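# Three arms lay a duct in a trench and close its covers

## Task

Place the duct inside the trench that has covers over it, then close both covers again; the result must stay put without any robot holding it, and at the end every gripper must have released and every arm must have moved away.

## Robot and tools

Robots: three identical i2rt Big YAM arms named arm1, arm2 and arm3. Each has six revolute joints, a two-finger gripper and a wrist camera. A fixed room camera, cam_high, belongs to no arm. With joints 1 and 6 at zero and the hand level and pointing ahead, the wrist camera rides on top of the hand and looks toward the fingertips. The hand reaches roughly 1.0 m from the joint 1 axis when fully stretched. Joints move at different speeds, so the path between two postures may curve widely.

Frame: one shared scene frame, origin on the floor, +z up. The hand point is midway between the fingertips; the hand z axis runs along the fingers and the fingers open along hand y. Robot foot poses are not printed.

execute_actions(actions, cameras): actions is a list holding one action object or nothing. The action is keyed by robot name (arm1, arm2, arm3); under each name sits "joints", a dictionary of absolute joint targets by name, not offsets. Allowed keys and ranges: joint1_rad -2.879 to 2.879 (base yaw, positive counter-clockwise seen from above, zero points where the foot faces); joint2_rad 0 to 3.141 (shoulder, zero has the upper arm pointing back roughly level, increasing lifts it up then forward); joint3_rad 0 to 3.019 (elbow, zero folds the forearm onto the upper arm, increasing opens it); joint4_rad -1.692 to 1.57 (hand pitch, positive tips fingers up); joint5_rad -1.57 to 1.57 (hand swing sideways, positive toward the arm's right); joint6_rad -2.094 to 2.094 (hand roll, positive clockwise seen from behind the hand); gripper_m 0 to 0.093 (fingertip gap in metres; pad force up to about 50-62 N per finger, lower on some). Radians for joints, metres for the gripper. A joint counts as arrived within ±0.045, 0.14, 0.09, 0.055, 0.03, 0.035 rad for joints 1-6 and ±0.003 m for the gripper. Any subset of arms and joints may be named; all motions begin together and may finish at different times. Omitted joints or arms may keep driving toward older targets. Unknown keys or out-of-range values reject the whole call and nothing moves. One action runs at most 15 s. cameras chooses images: a list of arm1_cam_wrist, arm2_cam_wrist, arm3_cam_wrist, cam_high, or "all"; omitted, null or ["all"] gives every camera, [] gives none. An empty actions list just reports state and images. Example: {"arm1": {"joints": {"gripper_m": 0.05}}, "arm2": {"joints": {"joint1_rad": 0.3}}}.

wait(seconds): 0 to 10 s, commands nothing, returns the same report as an empty action.

zoom_image(camera, region): enlarges part of that camera's most recent full image; region is [x0, y0, x1, y1] in pixels with (0,0) top-left, at most 504 by 504.

finished_scene(scene): ends the current scene (integer 1 or 2) after the last command is held; irreversible, and its result says whether the goal was met and gives the next task. Replying with no tool call ends everything.

Result lines: joint_positions per arm, joint torques (drive output in joint order without the gripper; offset, scaled and noisy, nonzero even in free air, so unreliable for contact), a pictures line naming the images in order, and any camera whose calibration changed. joint_status tells how each commanded motion of the last accepted action ended: off_target (stopped short and possibly still pushing), contact_stop or time_out (target dropped, holds where it stopped), not_followed (a self/inter-arm collision check withheld that arm's joint targets; its gripper target still runs, and the arm may retry those targets on later actions until it gets passable ones or the path clears). A "joint command not followed" line, often with a cause, flags this. After time_out a joint may keep a target at most 0.375, 0.375, 0.113, 0.225, 0.075, 0.3 rad (joints 1-6) from its position and keep pushing; on_its_own lists such uncommanded behaviour, where "held at" is the held target, not the actual position. To relieve a push, command the joint its reported position. Targets very near the current position may not move it. A joint carrying a load sinks afterwards. If a result reports a stop, later execute_actions, wait and finished_scene calls in that reply are skipped.

Cameras: 504x504 pinhole with radial distortion; calibration (K, distortion, T_world_to_cam, pos_world) is given per camera, with small errors (room camera up to about 2.3° and 9 mm overall). Wrist camera poses derive from reported joints, so joint errors enlarge their error.

Hazards: arms do not stop on contact and can push hard. Arms pressing hard against each other fails the run; hard hits may too, and nothing in the state reports arm-to-arm contact. The collision check may react late and ignores fingers, gripper housings and wrist cameras. Objects touching arms do not count. Do not knock anything out of the work area or to the floor. Avoid drops, slips, slams and forceful pushing. A loose object may occasionally get nudged by something. Sustained loads heat motors even while you think; a MOTOR HOT line appears from 85 °C, and at 100 °C that arm goes limp and falls (OVER-TEMPERATURE FAULT, joints read limit_stop_at_motor_heat; resend targets). Heat partly carries over. The robots hold the last command while you think; arms act independently. Finish by releasing the gripper and retracting all arms so nothing is held in place by a robot.

Each tool is called after ">>>" in YAML: its name, and indented under it one key for each argument.

## Session

I'll start by looking at the scene.

>>> execute_actions:
  actions: []

Scene clock: 0.00 s.
Joint torques (N m, as the arm reports them, + toward a larger angle): no reading
arm1.joint_positions: joint1_rad=-0.007 joint2_rad=+0.455 joint3_rad=+1.312 joint4_rad=-1.247 joint5_rad=+0.022 joint6_rad=+0.344 gripper_m=+0.094
arm1.joint_status: not commanded
arm1.hand: x=-0.7801 y=-0.0696 z=+1.4702 quat_wxyz=(-0.550, -0.145, -0.818, -0.083) (m; scene frame)
arm2.joint_positions: joint1_rad=-0.486 joint2_rad=+0.463 joint3_rad=+1.423 joint4_rad=-1.399 joint5_rad=+0.202 joint6_rad=-0.388 gripper_m=+0.095
arm2.joint_status: not commanded
arm2.hand: x=+0.1354 y=-0.4411 z=+1.3221 quat_wxyz=(-0.536, +0.506, -0.670, -0.091) (m; scene frame)
arm3.joint_positions: joint1_rad=-0.045 joint2_rad=+0.501 joint3_rad=+1.429 joint4_rad=-1.162 joint5_rad=+0.128 joint6_rad=+0.492 gripper_m=+0.095
arm3.joint_status: not commanded
arm3.hand: x=+0.7832 y=-0.0694 z=+1.5883 quat_wxyz=(-0.092, -0.745, +0.243, +0.615) (m; scene frame)
pictures: arm1_cam_wrist, arm2_cam_wrist, arm3_cam_wrist, cam_high
Images, in order (width x height): arm1_cam_wrist 504x504, arm2_cam_wrist 504x504, arm3_cam_wrist 504x504, cam_high 504x504.

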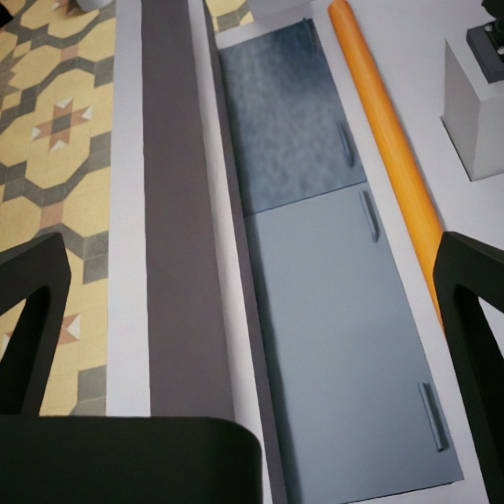

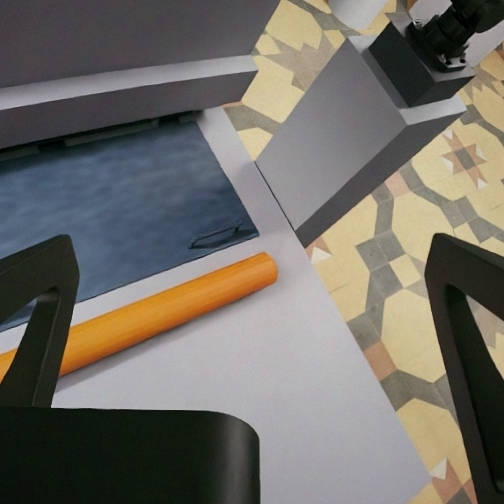

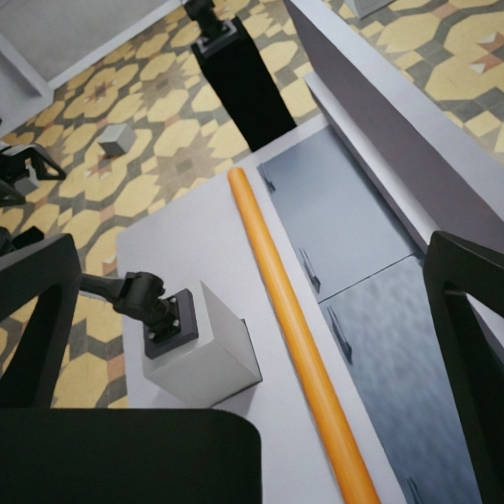

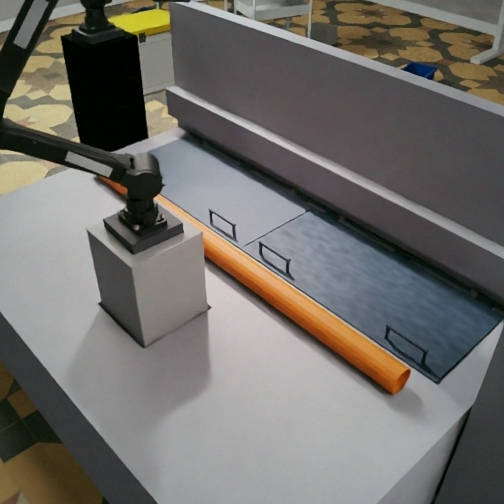

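>>> zoom_image:
  camera: "cam_high"
  region: [80, 100, 340, 300]

>>> zoom_image:
  camera: "cam_high"
  region: [250, 200, 504, 420]

>>> zoom_image:
  camera: "arm1_cam_wrist"
  region: [200, 0, 504, 260]

>>> zoom_image:
  camera: "arm3_cam_wrist"
  region: [180, 60, 460, 340]

Region (80, 100, 340, 300) of cam_high's 504x504 image, scaled by 1.938, with more detail than that image has; it fills the top 388 rows of this view, and the rest is white.

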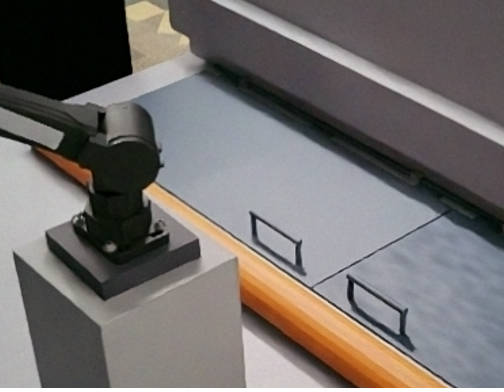

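Region (250, 200, 504, 420) of cam_high's 504x504 image, scaled by 1.984, with more detail than that image has; it fills the top 437 rows of this view, and the rest is white.

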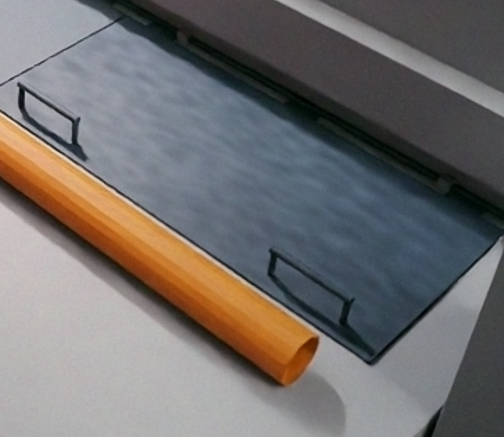

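Region (200, 0, 504, 260) of arm1_cam_wrist's 504x504 image, scaled by 1.658, with more detail than that image has; it fills the top 431 rows of this view, and the rest is white.

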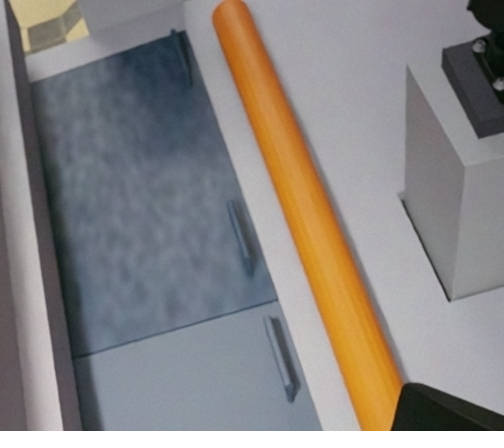

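Region (180, 60, 460, 340) of arm3_cam_wrist's 504x504 image, scaled by 1.800, with more detail than that image has.

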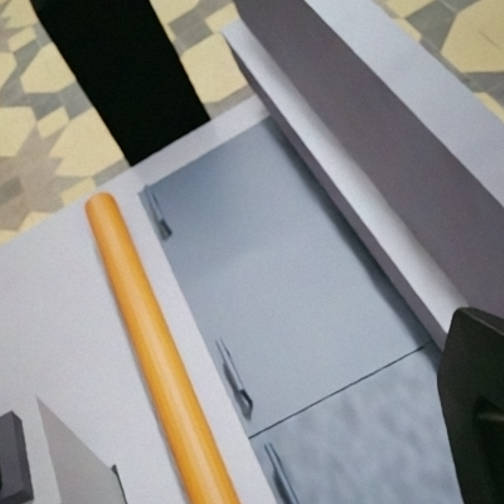

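>>> zoom_image:
  camera: "cam_high"
  region: [70, 140, 250, 360]

Region (70, 140, 250, 360) of cam_high's 504x504 image, scaled by 2.291, with more detail than that image has; it fills the left 412 columns of this view, and the rest is white.

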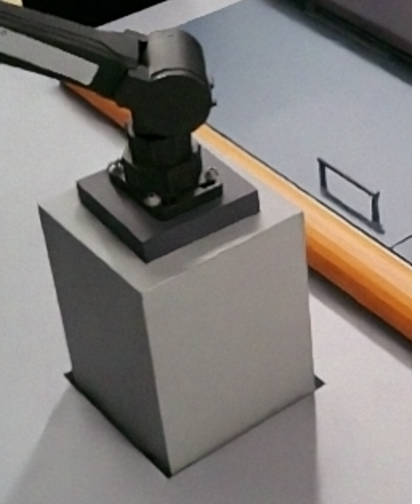

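>>> zoom_image:
  camera: "arm2_cam_wrist"
  region: [100, 60, 340, 300]

>>> zoom_image:
  camera: "arm1_cam_wrist"
  region: [100, 250, 500, 504]

>>> zoom_image:
  camera: "cam_high"
  region: [150, 0, 504, 340]

Region (100, 60, 340, 300) of arm2_cam_wrist's 504x504 image, scaled by 2.100, with more detail than that image has.

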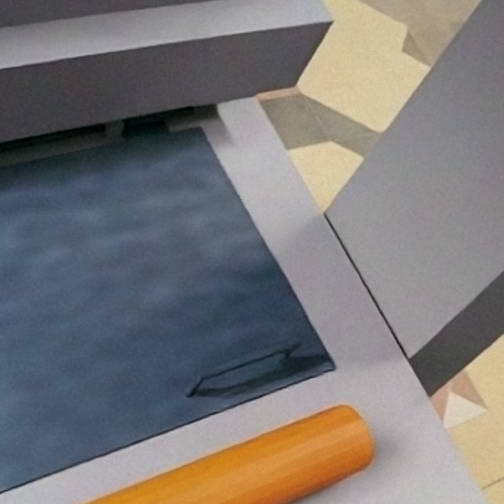

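Region (100, 250, 500, 504) of arm1_cam_wrist's 504x504 image, scaled by 1.260, with more detail than that image has; it fills the top 320 rows of this view, and the rest is white.

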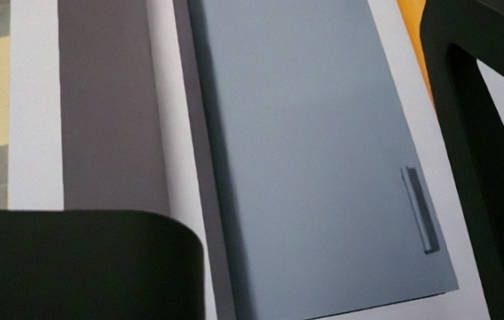

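Region (150, 0, 504, 340) of cam_high's 504x504 image, scaled by 1.424, with more detail than that image has; it fills the top 484 rows of this view, and the rest is white.

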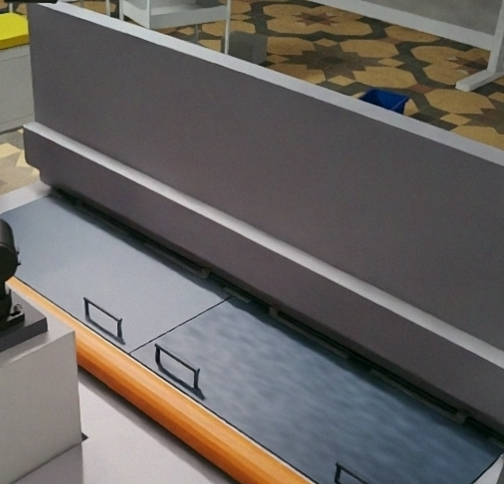

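>>> zoom_image:
  camera: "cam_high"
  region: [40, 100, 240, 220]

>>> zoom_image:
  camera: "arm3_cam_wrist"
  region: [180, 110, 340, 270]

Region (40, 100, 240, 220) of cam_high's 504x504 image, scaled by 2.520, with more detail than that image has; it fills the top 302 rows of this view, and the rest is white.

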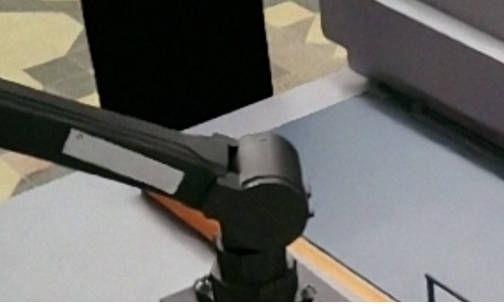

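Region (180, 110, 340, 270) of arm3_cam_wrist's 504x504 image, scaled by 3.150, with more detail than that image has.

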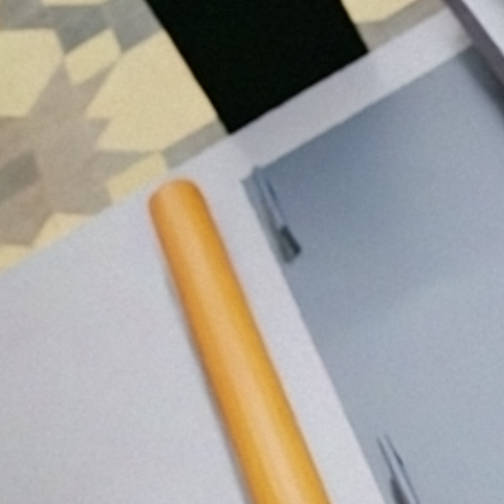

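>>> zoom_image:
  camera: "cam_high"
  region: [150, 60, 310, 220]

>>> zoom_image:
  camera: "cam_high"
  region: [344, 180, 504, 340]

>>> zoom_image:
  camera: "arm1_cam_wrist"
  region: [90, 0, 330, 240]

Region (150, 60, 310, 220) of cam_high's 504x504 image, scaled by 3.150, with more detail than that image has.

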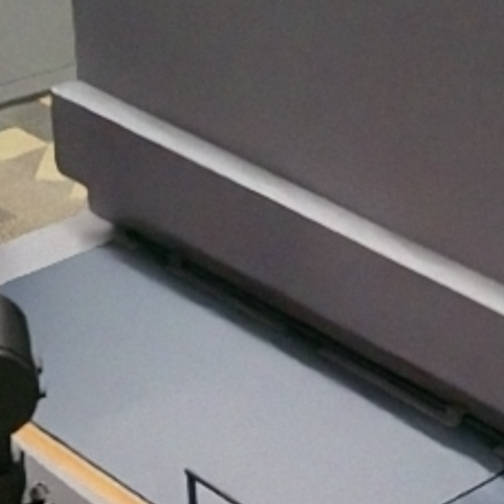

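Region (344, 180, 504, 340) of cam_high's 504x504 image, scaled by 3.150, with more detail than that image has.

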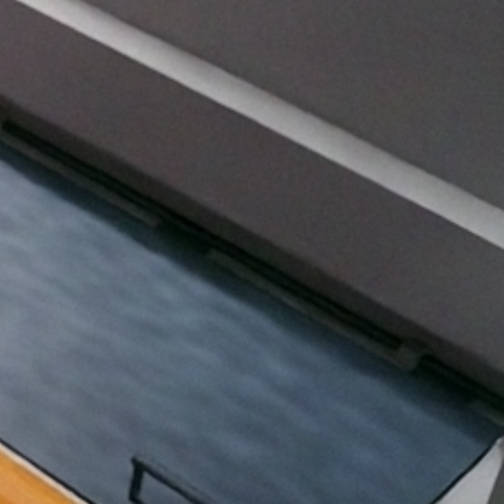

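Region (90, 0, 330, 240) of arm1_cam_wrist's 504x504 image, scaled by 2.100, with more detail than that image has.

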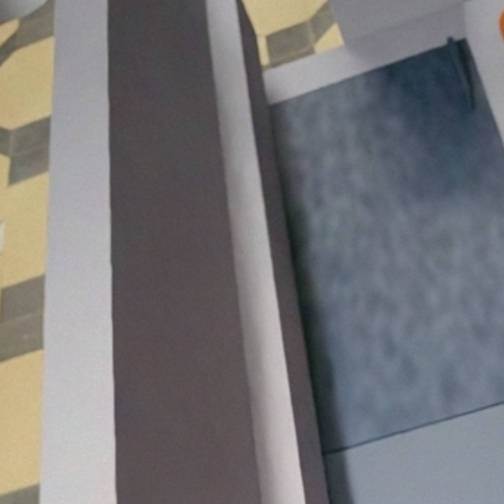

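>>> execute_actions:
  actions:
    - {"arm1": {"joints": {"joint2_rad": 0.95}}, "arm2": {"joints": {"joint3_rad": 1.0}}, "arm3": {"joints": {"joint4_rad": -1.6}}}
  cameras: []

Scene clock: 79.90 s.
Joint torques (N m, as the arm reports them, + toward a larger angle): arm1=[ 0.5  -5.54 11.07  2.05  0.2  -0.03] | arm2=[0.77 2.39 8.01 1.55 0.04 0.1 ] | arm3=[-0.04  4.95  6.82  1.53  0.04 -0.01]
arm1.joint_positions: joint1_rad=-0.007 joint2_rad=+0.955 joint3_rad=+1.312 joint4_rad=-1.247 joint5_rad=+0.022 joint6_rad=+0.344 gripper_m=+0.094
arm1.joint_status: all done
arm1.hand: x=-0.5984 y=-0.0702 z=+1.3382 quat_wxyz=(-0.331, -0.163, -0.929, -0.044) (m; scene frame)
arm2.joint_positions: joint1_rad=-0.486 joint2_rad=+0.463 joint3_rad=+0.989 joint4_rad=-1.399 joint5_rad=+0.202 joint6_rad=-0.388 gripper_m=+0.095
arm2.joint_status: all done
arm2.hand: x=+0.1603 y=-0.3987 z=+1.1186 quat_wxyz=(-0.356, +0.584, -0.729, -0.020) (m; scene frame)
arm3.joint_positions: joint1_rad=-0.045 joint2_rad=+0.501 joint3_rad=+1.429 joint4_rad=-1.591 joint5_rad=+0.128 joint6_rad=+0.492 gripper_m=+0.095
arm3.joint_status: all done
arm3.hand: x=+0.8282 y=-0.0712 z=+1.4943 quat_wxyz=(-0.044, -0.858, +0.261, +0.440) (m; scene frame)
pictures: none
No camera images: the call's "cameras" was empty. Leave "cameras" out to get every camera's image.

>>> execute_actions:
  actions:
    - {"arm1": {"joints": {"joint3_rad": 0.9}}, "arm2": {"joints": {"joint2_rad": 0.95}}, "arm3": {"joints": {"joint5_rad": -0.35}}}
  cameras: []

Scene clock: 110.23 s.
Joint torques (N m, as the arm reports them, + toward a larger angle): arm1=[ 0.59 -5.48  8.69  1.2   0.21 -0.02] | arm2=[ 0.85 -4.79  8.4   0.66  0.06  0.1 ] | arm3=[-0.08  4.96  6.82  1.52 -0.29 -0.05]
arm1.joint_positions: joint1_rad=-0.007 joint2_rad=+0.952 joint3_rad=+0.904 joint4_rad=-1.244 joint5_rad=+0.022 joint6_rad=+0.344 gripper_m=+0.094
arm1.joint_status: all done
arm1.hand: x=-0.6632 y=-0.0719 z=+1.1408 quat_wxyz=(-0.139, -0.169, -0.976, -0.009) (m; scene frame)
arm2.joint_positions: joint1_rad=-0.486 joint2_rad=+0.957 joint3_rad=+0.989 joint4_rad=-1.399 joint5_rad=+0.202 joint6_rad=-0.388 gripper_m=+0.095
arm2.joint_status: all done
arm2.hand: x=+0.2068 y=-0.3200 z=+1.0071 quat_wxyz=(-0.131, +0.639, -0.756, +0.061) (m; scene frame)
arm3.joint_positions: joint1_rad=-0.045 joint2_rad=+0.501 joint3_rad=+1.429 joint4_rad=-1.591 joint5_rad=-0.347 joint6_rad=+0.492 gripper_m=+0.095
arm3.joint_status: all done
arm3.hand: x=+0.8323 y=-0.1519 z=+1.4999 quat_wxyz=(-0.250, -0.874, +0.158, +0.386) (m; scene frame)
pictures: none
No camera images: the call's "cameras" was empty. Leave "cameras" out to get every camera's image.

>>> execute_actions:
  actions: []

Scene clock: 157.00 s.
Joint torques (N m, as the arm reports them, + toward a larger angle): arm1=[ 0.58 -5.58  8.85  1.21  0.21 -0.02] | arm2=[ 0.92 -5.34  8.3   0.76  0.08  0.07] | arm3=[ 0.06  4.97  6.79  1.53 -0.29 -0.04]
arm1.joint_positions: joint1_rad=-0.007 joint2_rad=+0.952 joint3_rad=+0.904 joint4_rad=-1.244 joint5_rad=+0.022 joint6_rad=+0.344 gripper_m=+0.094
arm1.joint_status: all done
arm1.hand: x=-0.6632 y=-0.0719 z=+1.1408 quat_wxyz=(-0.139, -0.169, -0.976, -0.009) (m; scene frame)
arm2.joint_positions: joint1_rad=-0.486 joint2_rad=+0.957 joint3_rad=+0.989 joint4_rad=-1.399 joint5_rad=+0.202 joint6_rad=-0.388 gripper_m=+0.095
arm2.joint_status: all done
arm2.hand: x=+0.2068 y=-0.3200 z=+1.0071 quat_wxyz=(-0.131, +0.639, -0.756, +0.061) (m; scene frame)
arm3.joint_positions: joint1_rad=-0.045 joint2_rad=+0.501 joint3_rad=+1.429 joint4_rad=-1.591 joint5_rad=-0.347 joint6_rad=+0.492 gripper_m=+0.095
arm3.joint_status: all done
arm3.hand: x=+0.8323 y=-0.1519 z=+1.4999 quat_wxyz=(-0.250, -0.874, +0.158, +0.386) (m; scene frame)
pictures: arm1_cam_wrist, arm2_cam_wrist, arm3_cam_wrist, cam_high
camera_calibration (this result's frames):
arm1_cam_wrist: T_world_to_cam=[[-0.314684, -0.947482, -0.0570233, -0.209281], [-0.895547, 0.276451, 0.348669, -0.965967], [-0.314593, 0.160788, -0.93551, 0.99822], [0, 0, 0, 1]] pos_world=[-0.616893, -0.0917495, 1.25871]
arm2_cam_wrist: T_world_to_cam=[[0.955395, -0.174931, 0.237948, -0.495754], [-0.269261, -0.846929, 0.458486, -0.668765], [0.121322, -0.502106, -0.856254, 0.800327], [0, 0, 0, 1]] pos_world=[0.196472, -0.251271, 1.10987]
arm3_cam_wrist: T_world_to_cam=[[0.0817876, 0.83169, -0.549184, 0.885125], [0.96602, -0.201713, -0.16161, -0.588161], [-0.245187, -0.517305, -0.819926, 1.47592], [0, 0, 0, 1]] pos_world=[0.857659, -0.0912888, 1.60119]
Images, in order (width x height): arm1_cam_wrist 504x504, arm2_cam_wrist 504x504, arm3_cam_wrist 504x504, cam_high 504x504.

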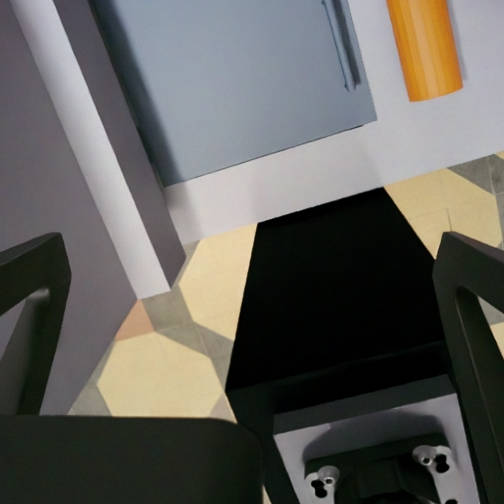

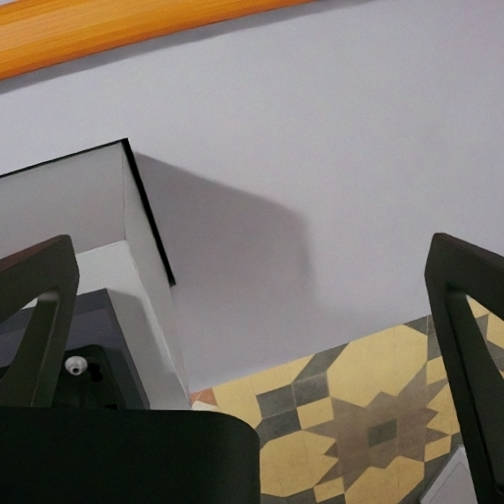

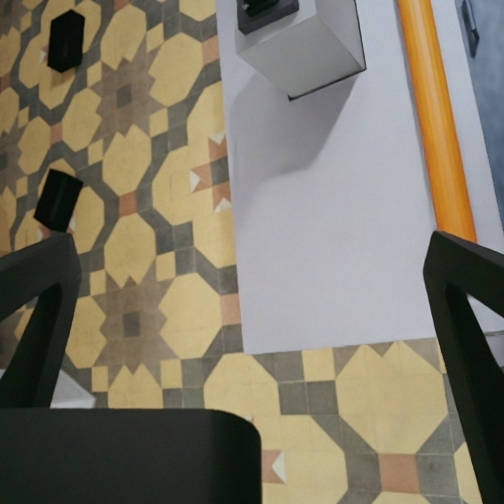

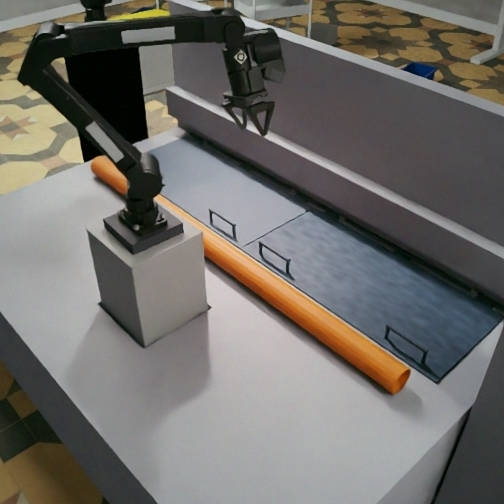

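>>> zoom_image:
  camera: "arm1_cam_wrist"
  region: [60, 100, 280, 320]

>>> zoom_image:
  camera: "arm1_cam_wrist"
  region: [280, 0, 480, 160]

Region (60, 100, 280, 320) of arm1_cam_wrist's 504x504 image, scaled by 2.291, with more detail than that image has.

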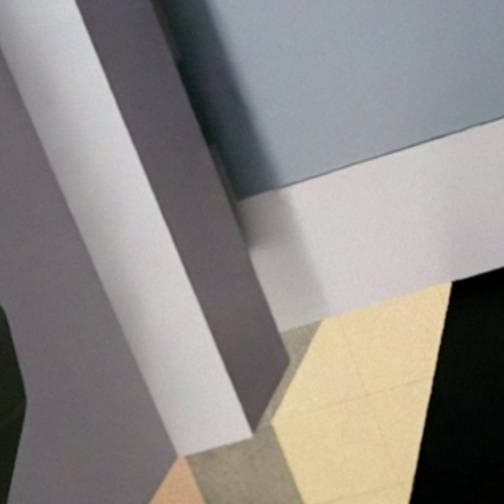

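Region (280, 0, 480, 160) of arm1_cam_wrist's 504x504 image, scaled by 2.520, with more detail than that image has; it fills the top 403 rows of this view, and the rest is white.

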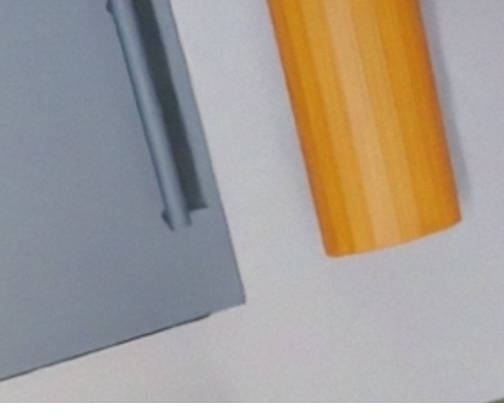

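>>> zoom_image:
  camera: "cam_high"
  region: [190, 0, 330, 140]

Region (190, 0, 330, 140) of cam_high's 504x504 image, scaled by 3.600, with more detail than that image has.

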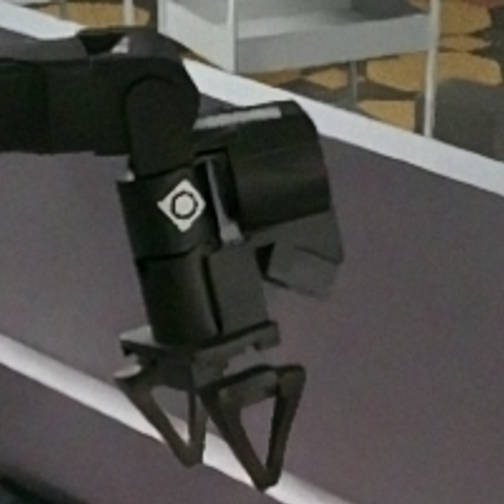

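>>> execute_actions:
  actions:
    - {"arm1": {"joints": {"joint1_rad": -0.684, "joint2_rad": 2.588, "joint3_rad": 1.285, "joint4_rad": -0.681, "joint5_rad": -0.463, "joint6_rad": -0.777, "gripper_m": 0.055}}, "arm2": {"joints": {"joint1_rad": 0.25, "joint2_rad": 1.235, "joint3_rad": 0.63, "joint4_rad": -0.966, "joint5_rad": 0.0, "joint6_rad": -1.37}}, "arm3": {"joints": {"joint1_rad": 0.596, "joint2_rad": 2.693, "joint3_rad": 1.233, "joint4_rad": -0.485, "joint5_rad": 0.495, "joint6_rad": 0.692, "gripper_m": 0.055}}}

Scene clock: 235.13 s.
Joint torques (N m, as the arm reports them, + toward a larger angle): arm1=[  1.37 -20.11   1.69  -0.46  -0.3   -0.14] | arm2=[ 1.22 -7.86  6.57  0.61 -0.25 -0.06] | arm3=[  0.12 -19.76   0.23  -0.09   0.44   0.15]
arm1.joint_positions: joint1_rad=-0.697 joint2_rad=+2.589 joint3_rad=+1.280 joint4_rad=-0.680 joint5_rad=-0.458 joint6_rad=-0.768 gripper_m=+0.055
arm1.joint_status: all done
arm1.hand: x=-0.6245 y=-0.2589 z=+0.6124 quat_wxyz=(+0.004, -0.009, -0.955, -0.297) (m; scene frame)
arm2.joint_positions: joint1_rad=+0.246 joint2_rad=+1.252 joint3_rad=+0.617 joint4_rad=-0.982 joint5_rad=+0.003 joint6_rad=-1.361 gripper_m=+0.095
arm2.joint_status: all done
arm2.hand: x=-0.0212 y=-0.2914 z=+0.7917 quat_wxyz=(+0.019, +1.000, -0.006, +0.008) (m; scene frame)
arm3.joint_positions: joint1_rad=+0.596 joint2_rad=+2.698 joint3_rad=+1.228 joint4_rad=-0.493 joint5_rad=+0.493 joint6_rad=+0.682 gripper_m=+0.055
arm3.joint_status: all done
arm3.hand: x=+0.6388 y=-0.2301 z=+0.6110 quat_wxyz=(+0.304, -0.953, -0.011, -0.007) (m; scene frame)
pictures: arm1_cam_wrist, arm2_cam_wrist, arm3_cam_wrist, cam_high
camera_calibration (this result's frames):
arm1_cam_wrist: T_world_to_cam=[[-0.00426994, -0.826248, -0.563291, 0.130842], [-0.807235, -0.32962, 0.489614, -0.88337], [-0.590215, 0.456798, -0.665569, 0.285282], [0, 0, 0, 1]] pos_world=[-0.544151, -0.313385, 0.696087]
arm2_cam_wrist: T_world_to_cam=[[0.0118574, 0.998051, -0.0612695, 0.336975], [0.807592, 0.0265723, 0.589142, -0.433263], [0.589622, -0.0564664, -0.805703, 0.75758], [0, 0, 0, 1]] pos_world=[-0.100781, -0.282028, 0.886284]
arm3_cam_wrist: T_world_to_cam=[[-0.0334958, 0.810812, 0.584347, -0.14593], [0.816618, -0.314879, 0.483721, -0.885536], [0.576206, 0.493391, -0.651577, 0.264206], [0, 0, 0, 1]] pos_world=[0.56602, -0.290872, 0.685777]
Images, in order (width x height): arm1_cam_wrist 504x504, arm2_cam_wrist 504x504, arm3_cam_wrist 504x504, cam_high 504x504.

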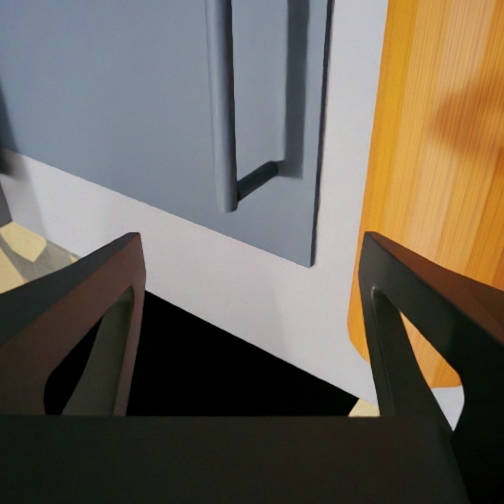

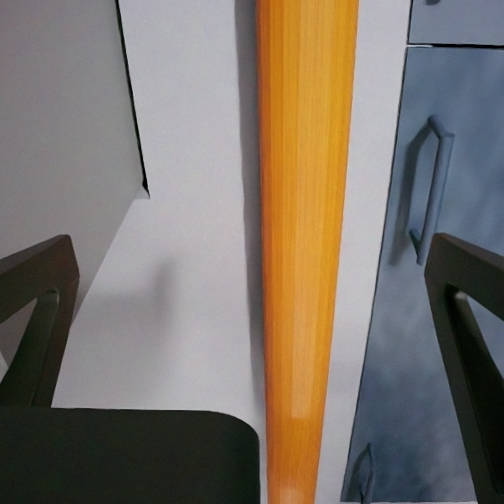

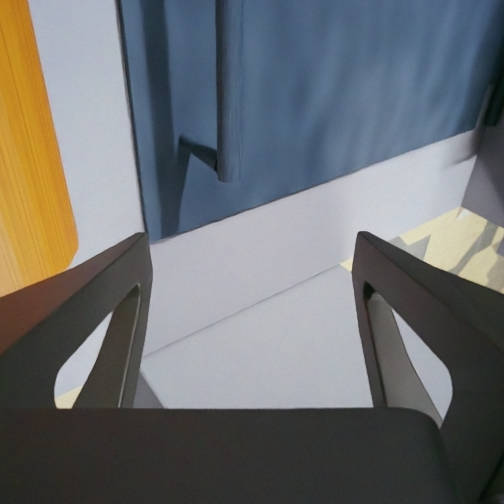

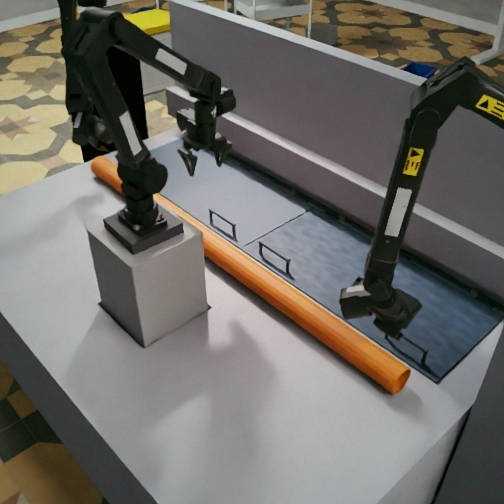

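>>> zoom_image:
  camera: "arm3_cam_wrist"
  region: [110, 60, 310, 260]

>>> zoom_image:
  camera: "arm1_cam_wrist"
  region: [160, 90, 360, 290]

Region (110, 60, 310, 260) of arm3_cam_wrist's 504x504 image, scaled by 2.520, with more detail than that image has.

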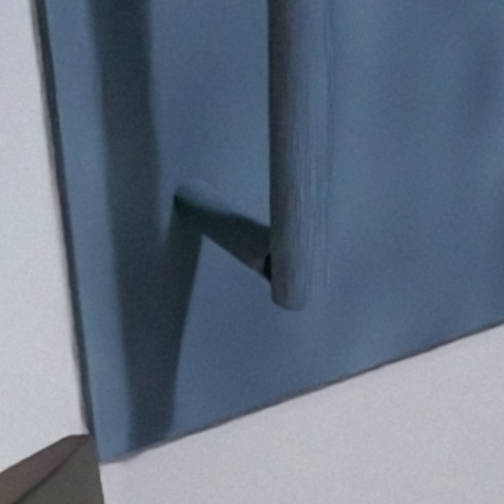

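Region (160, 90, 360, 290) of arm1_cam_wrist's 504x504 image, scaled by 2.520, with more detail than that image has.

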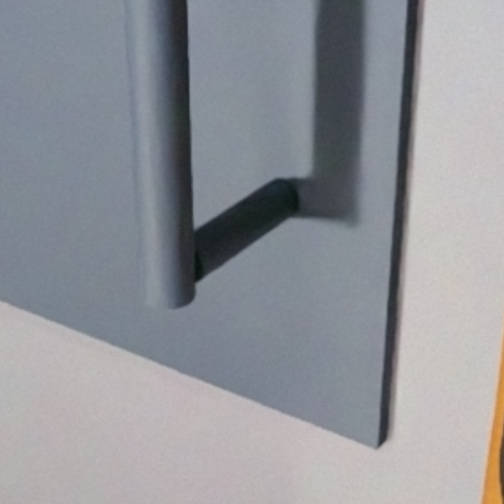

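>>> execute_actions:
  actions:
    - {"arm1": {"joints": {"joint1_rad": -0.556, "joint2_rad": 2.757, "joint3_rad": 1.31, "joint4_rad": -0.474, "joint5_rad": -0.511, "joint6_rad": -0.643, "gripper_m": 0.05}}, "arm3": {"joints": {"joint1_rad": 0.475, "joint2_rad": 2.905, "joint3_rad": 1.375, "joint4_rad": -0.35, "joint5_rad": 0.535, "joint6_rad": 0.56, "gripper_m": 0.05}}}
  cameras: ["arm1_cam_wrist", "arm3_cam_wrist", "cam_high"]

Scene clock: 332.90 s.
Joint torques (N m, as the arm reports them, + toward a larger angle): arm1=[ -0.16 -20.18   0.28   0.07  -0.3    0.01] | arm2=[ 1.12 -7.97  6.53  0.64 -0.26 -0.02] | arm3=[  0.68 -20.28  -0.39  -0.13   0.4   -0.03]
arm1.joint_positions: joint1_rad=-0.543 joint2_rad=+2.772 joint3_rad=+1.307 joint4_rad=-0.481 joint5_rad=-0.507 joint6_rad=-0.652 gripper_m=+0.050
arm1.joint_status: all done
arm1.hand: x=-0.6206 y=-0.1833 z=+0.5333 quat_wxyz=(+0.013, +0.009, -0.953, -0.302) (m; scene frame)
arm2.joint_positions: joint1_rad=+0.246 joint2_rad=+1.252 joint3_rad=+0.617 joint4_rad=-0.982 joint5_rad=+0.003 joint6_rad=-1.361 gripper_m=+0.095
arm2.joint_status: not commanded
arm2.hand: x=-0.0212 y=-0.2914 z=+0.7917 quat_wxyz=(+0.019, +1.000, -0.006, +0.008) (m; scene frame)
arm3.joint_positions: joint1_rad=+0.467 joint2_rad=+2.915 joint3_rad=+1.372 joint4_rad=-0.355 joint5_rad=+0.534 joint6_rad=+0.570 gripper_m=+0.050
arm3.joint_status: all done
arm3.hand: x=+0.6218 y=-0.1810 z=+0.5251 quat_wxyz=(+0.303, -0.953, +0.002, -0.005) (m; scene frame)
pictures: arm1_cam_wrist, arm3_cam_wrist, cam_high
camera_calibration (this result's frames):
arm1_cam_wrist: T_world_to_cam=[[0.0257524, -0.819565, -0.572407, 0.173456], [-0.790134, -0.367459, 0.490574, -0.813449], [-0.612393, 0.439645, -0.657029, 0.178945], [0, 0, 0, 1]] pos_world=[-0.537615, -0.235423, 0.615917]
arm3_cam_wrist: T_world_to_cam=[[-0.00754407, 0.812299, 0.583193, -0.151354], [0.814047, -0.33372, 0.475351, -0.812067], [0.58075, 0.478333, -0.658732, 0.191955], [0, 0, 0, 1]] pos_world=[0.548441, -0.239876, 0.600732]
Images, in order (width x height): arm1_cam_wrist 504x504, arm3_cam_wrist 504x504, cam_high 504x504.

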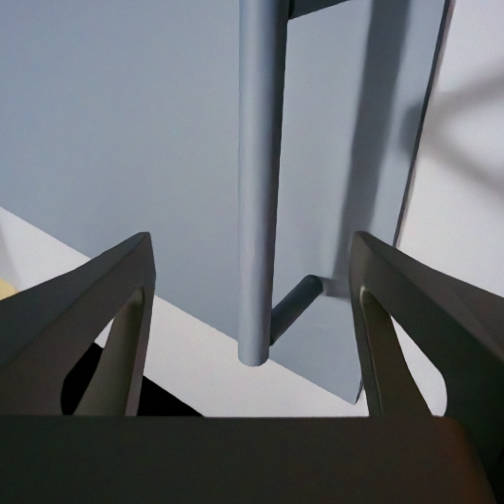

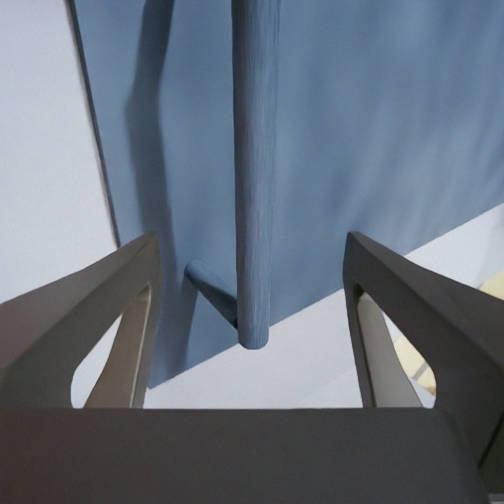

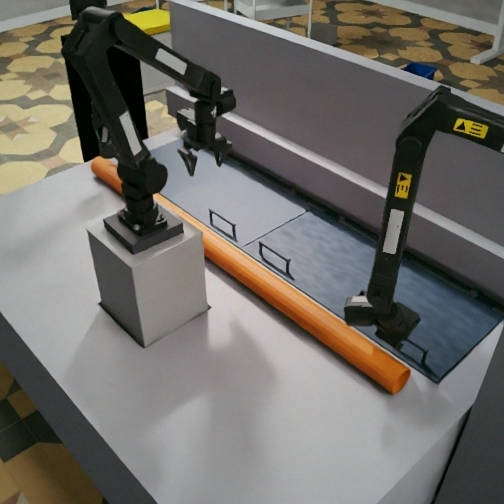

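>>> zoom_image:
  camera: "arm1_cam_wrist"
  region: [180, 220, 380, 420]

>>> zoom_image:
  camera: "arm3_cam_wrist"
  region: [140, 200, 340, 400]

Region (180, 220, 380, 420) of arm1_cam_wrist's 504x504 image, scaled by 2.520, with more detail than that image has.

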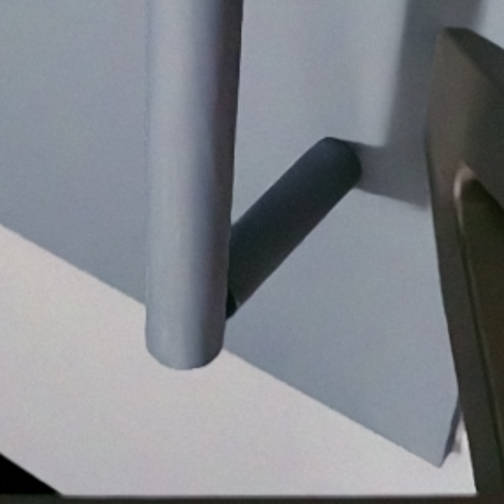

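Region (140, 200, 340, 400) of arm3_cam_wrist's 504x504 image, scaled by 2.520, with more detail than that image has.

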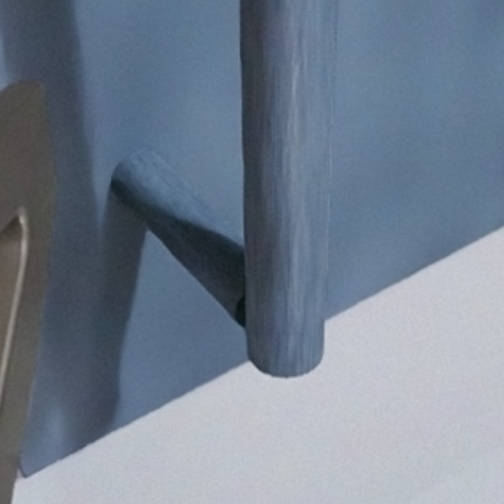

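>>> execute_actions:
  actions:
    - {"arm1": {"joints": {"joint1_rad": -0.503, "joint2_rad": 2.845, "joint3_rad": 1.321, "joint4_rad": -0.359, "joint5_rad": -0.531, "joint6_rad": -0.572}}, "arm3": {"joints": {"joint1_rad": 0.415, "joint2_rad": 2.993, "joint3_rad": 1.419, "joint4_rad": -0.262, "joint5_rad": 0.554, "joint6_rad": 0.482}}}
  cameras: ["arm1_cam_wrist", "arm3_cam_wrist", "cam_high"]

Scene clock: 378.70 s.
Joint torques (N m, as the arm reports them, + toward a larger angle): arm1=[  0.82 -18.46  -0.34   0.14  -0.34   0.01] | arm2=[ 0.99 -8.16  6.53  0.6  -0.24 -0.03] | arm3=[ -0.53 -18.65  -0.72   0.23   0.45  -0.04]
arm1.joint_positions: joint1_rad=-0.512 joint2_rad=+2.845 joint3_rad=+1.320 joint4_rad=-0.366 joint5_rad=-0.526 joint6_rad=-0.581 gripper_m=+0.050
arm1.joint_status: all done
arm1.hand: x=-0.6216 y=-0.1672 z=+0.5010 quat_wxyz=(+0.000, -0.004, -0.955, -0.296) (m; scene frame)
arm2.joint_positions: joint1_rad=+0.246 joint2_rad=+1.252 joint3_rad=+0.617 joint4_rad=-0.982 joint5_rad=+0.003 joint6_rad=-1.361 gripper_m=+0.095
arm2.joint_status: not commanded
arm2.hand: x=-0.0212 y=-0.2914 z=+0.7917 quat_wxyz=(+0.019, +1.000, -0.006, +0.008) (m; scene frame)
arm3.joint_positions: joint1_rad=+0.421 joint2_rad=+2.985 joint3_rad=+1.420 joint4_rad=-0.271 joint5_rad=+0.552 joint6_rad=+0.492 gripper_m=+0.050
arm3.joint_status: all done
arm3.hand: x=+0.6122 y=-0.1652 z=+0.4956 quat_wxyz=(+0.297, -0.955, -0.006, +0.008) (m; scene frame)
pictures: arm1_cam_wrist, arm3_cam_wrist, cam_high
camera_calibration (this result's frames):
arm1_cam_wrist: T_world_to_cam=[[0.00705495, -0.827552, -0.561345, 0.149708], [-0.809682, -0.334156, 0.482447, -0.794989], [-0.586827, 0.451107, -0.672411, 0.175565], [0, 0, 0, 1]] pos_world=[-0.541718, -0.220957, 0.58563]
arm3_cam_wrist: T_world_to_cam=[[-0.0158716, 0.818551, 0.574215, -0.136526], [0.830537, -0.308975, 0.463404, -0.785012], [0.556738, 0.484261, -0.674933, 0.194267], [0, 0, 0, 1]] pos_world=[0.541659, -0.224871, 0.57329]
Images, in order (width x height): arm1_cam_wrist 504x504, arm3_cam_wrist 504x504, cam_high 504x504.

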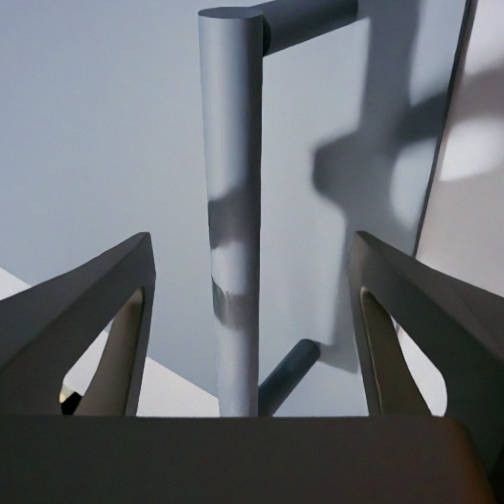

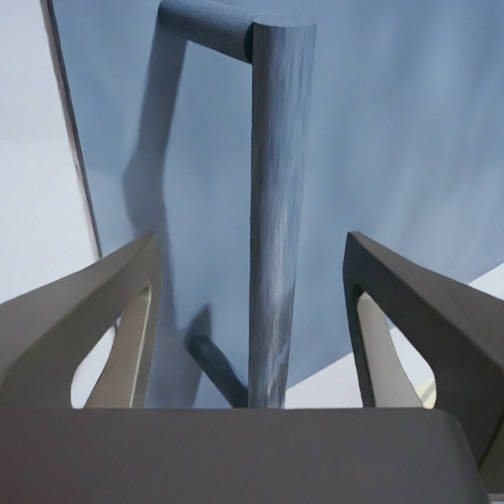

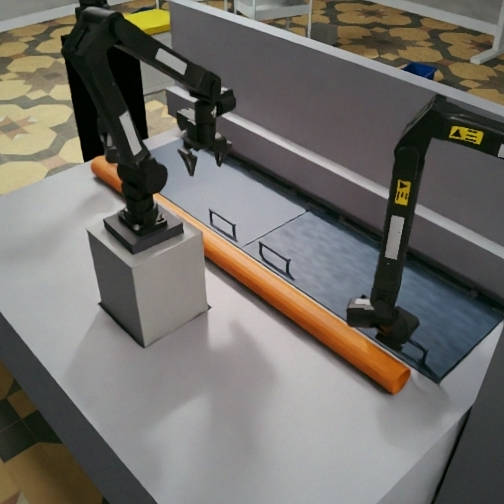

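>>> execute_actions:
  actions:
    - {"arm1": {"joints": {"joint1_rad": -0.485, "joint2_rad": 2.866, "joint3_rad": 1.332, "joint4_rad": -0.348, "joint5_rad": -0.534, "joint6_rad": -0.572}}, "arm3": {"joints": {"joint1_rad": 0.39, "joint2_rad": 3.01, "joint3_rad": 1.437, "joint4_rad": -0.257, "joint5_rad": 0.559, "joint6_rad": 0.472}}}
  cameras: ["arm1_cam_wrist", "arm3_cam_wrist"]

Scene clock: 393.27 s.
Joint torques (N m, as the arm reports them, + toward a larger angle): arm1=[  1.37 -16.59   0.3    0.22  -0.35   0.01] | arm2=[ 0.96 -7.76  6.55  0.54 -0.22 -0.03] | arm3=[ -1.05 -17.78  -0.31   0.24   0.48  -0.04]
arm1.joint_positions: joint1_rad=-0.498 joint2_rad=+2.852 joint3_rad=+1.324 joint4_rad=-0.355 joint5_rad=-0.529 joint6_rad=-0.581 gripper_m=+0.050
arm1.joint_status: all done
arm1.hand: x=-0.6194 y=-0.1623 z=+0.4980 quat_wxyz=(-0.002, +0.003, -0.955, -0.295) (m; scene frame)
arm2.joint_positions: joint1_rad=+0.246 joint2_rad=+1.252 joint3_rad=+0.617 joint4_rad=-0.982 joint5_rad=+0.003 joint6_rad=-1.361 gripper_m=+0.095
arm2.joint_status: not commanded
arm2.hand: x=-0.0212 y=-0.2914 z=+0.7917 quat_wxyz=(+0.019, +1.000, -0.006, +0.008) (m; scene frame)
arm3.joint_positions: joint1_rad=+0.401 joint2_rad=+2.991 joint3_rad=+1.433 joint4_rad=-0.265 joint5_rad=+0.557 joint6_rad=+0.483 gripper_m=+0.050
arm3.joint_status: all done
arm3.hand: x=+0.6059 y=-0.1596 z=+0.4930 quat_wxyz=(+0.297, -0.955, +0.000, +0.010) (m; scene frame)
pictures: arm1_cam_wrist, arm3_cam_wrist
camera_calibration (this result's frames):
arm1_cam_wrist: T_world_to_cam=[[0.0221032, -0.82796, -0.560351, 0.160841], [-0.80903, -0.344097, 0.476516, -0.788344], [-0.587351, 0.442809, -0.67745, 0.173483], [0, 0, 0, 1]] pos_world=[-0.539454, -0.214916, 0.583312]
arm3_cam_wrist: T_world_to_cam=[[-0.00307315, 0.819112, 0.573625, -0.147079], [0.830591, -0.31735, 0.457611, -0.77535], [0.556875, 0.477854, -0.679372, 0.194388], [0, 0, 0, 1]] pos_world=[0.535296, -0.218472, 0.571239]
Images, in order (width x height): arm1_cam_wrist 504x504, arm3_cam_wrist 504x504.

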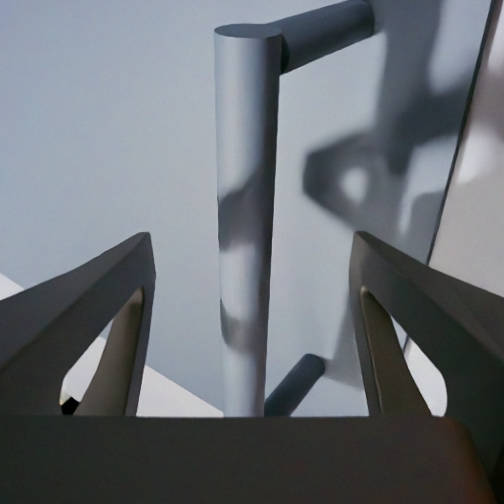

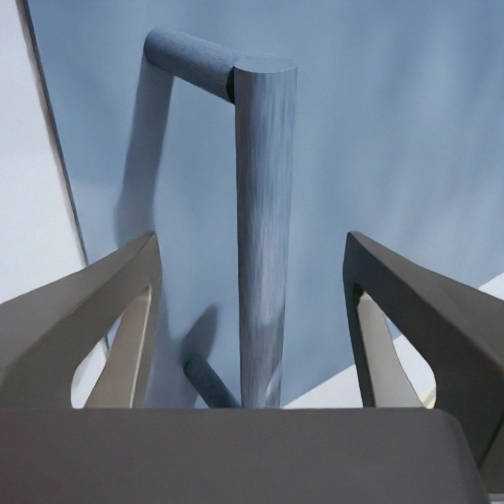

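>>> execute_actions:
  actions:
    - {"arm1": {"joints": {"joint1_rad": -0.48, "joint2_rad": 2.881, "joint3_rad": 1.337, "joint4_rad": -0.345}}, "arm3": {"joints": {"joint1_rad": 0.386, "joint2_rad": 3.027, "joint4_rad": -0.254}}}
  cameras: ["arm1_cam_wrist", "arm3_cam_wrist"]

Scene clock: 402.83 s.
Joint torques (N m, as the arm reports them, + toward a larger angle): arm1=[  1.7  -17.58   0.25   0.16  -0.34   0.01] | arm2=[ 1.09 -8.22  6.55  0.55 -0.24 -0.03] | arm3=[ -1.33 -18.07  -0.62   0.14   0.47  -0.04]
arm1.joint_positions: joint1_rad=-0.495 joint2_rad=+2.870 joint3_rad=+1.330 joint4_rad=-0.352 joint5_rad=-0.529 joint6_rad=-0.581 gripper_m=+0.050
arm1.joint_status: all done
arm1.hand: x=-0.6237 y=-0.1591 z=+0.4916 quat_wxyz=(+0.002, +0.003, -0.955, -0.297) (m; scene frame)
arm2.joint_positions: joint1_rad=+0.246 joint2_rad=+1.252 joint3_rad=+0.617 joint4_rad=-0.982 joint5_rad=+0.003 joint6_rad=-1.361 gripper_m=+0.095
arm2.joint_status: not commanded
arm2.hand: x=-0.0212 y=-0.2914 z=+0.7917 quat_wxyz=(+0.019, +1.000, -0.006, +0.008) (m; scene frame)
arm3.joint_positions: joint1_rad=+0.401 joint2_rad=+3.013 joint3_rad=+1.434 joint4_rad=-0.262 joint5_rad=+0.557 joint6_rad=+0.482 gripper_m=+0.050
arm3.joint_status: all done
arm3.hand: x=+0.6170 y=-0.1547 z=+0.4853 quat_wxyz=(+0.300, -0.954, -0.003, +0.002) (m; scene frame)
pictures: arm1_cam_wrist, arm3_cam_wrist
camera_calibration (this result's frames):
arm1_cam_wrist: T_world_to_cam=[[0.0201524, -0.825903, -0.563452, 0.160623], [-0.805024, -0.347611, 0.480732, -0.787877], [-0.5929, 0.443905, -0.671877, 0.159193], [0, 0, 0, 1]] pos_world=[-0.543111, -0.211882, 0.57622]
arm3_cam_wrist: T_world_to_cam=[[-0.0129506, 0.814982, 0.579342, -0.143914], [0.82298, -0.320389, 0.4691, -0.780891], [0.567923, 0.482862, -0.666564, 0.168406], [0, 0, 0, 1]] pos_world=[0.545152, -0.214218, 0.561945]
Images, in order (width x height): arm1_cam_wrist 504x504, arm3_cam_wrist 504x504.

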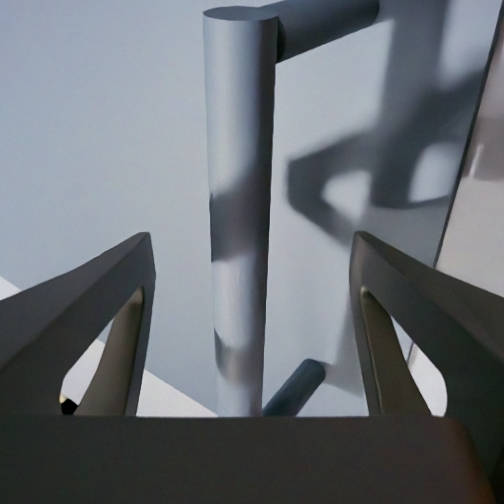

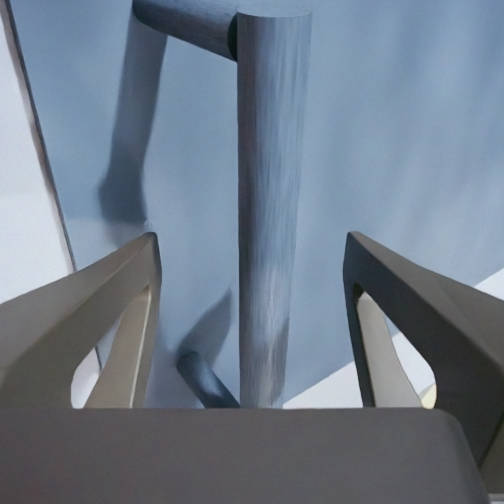

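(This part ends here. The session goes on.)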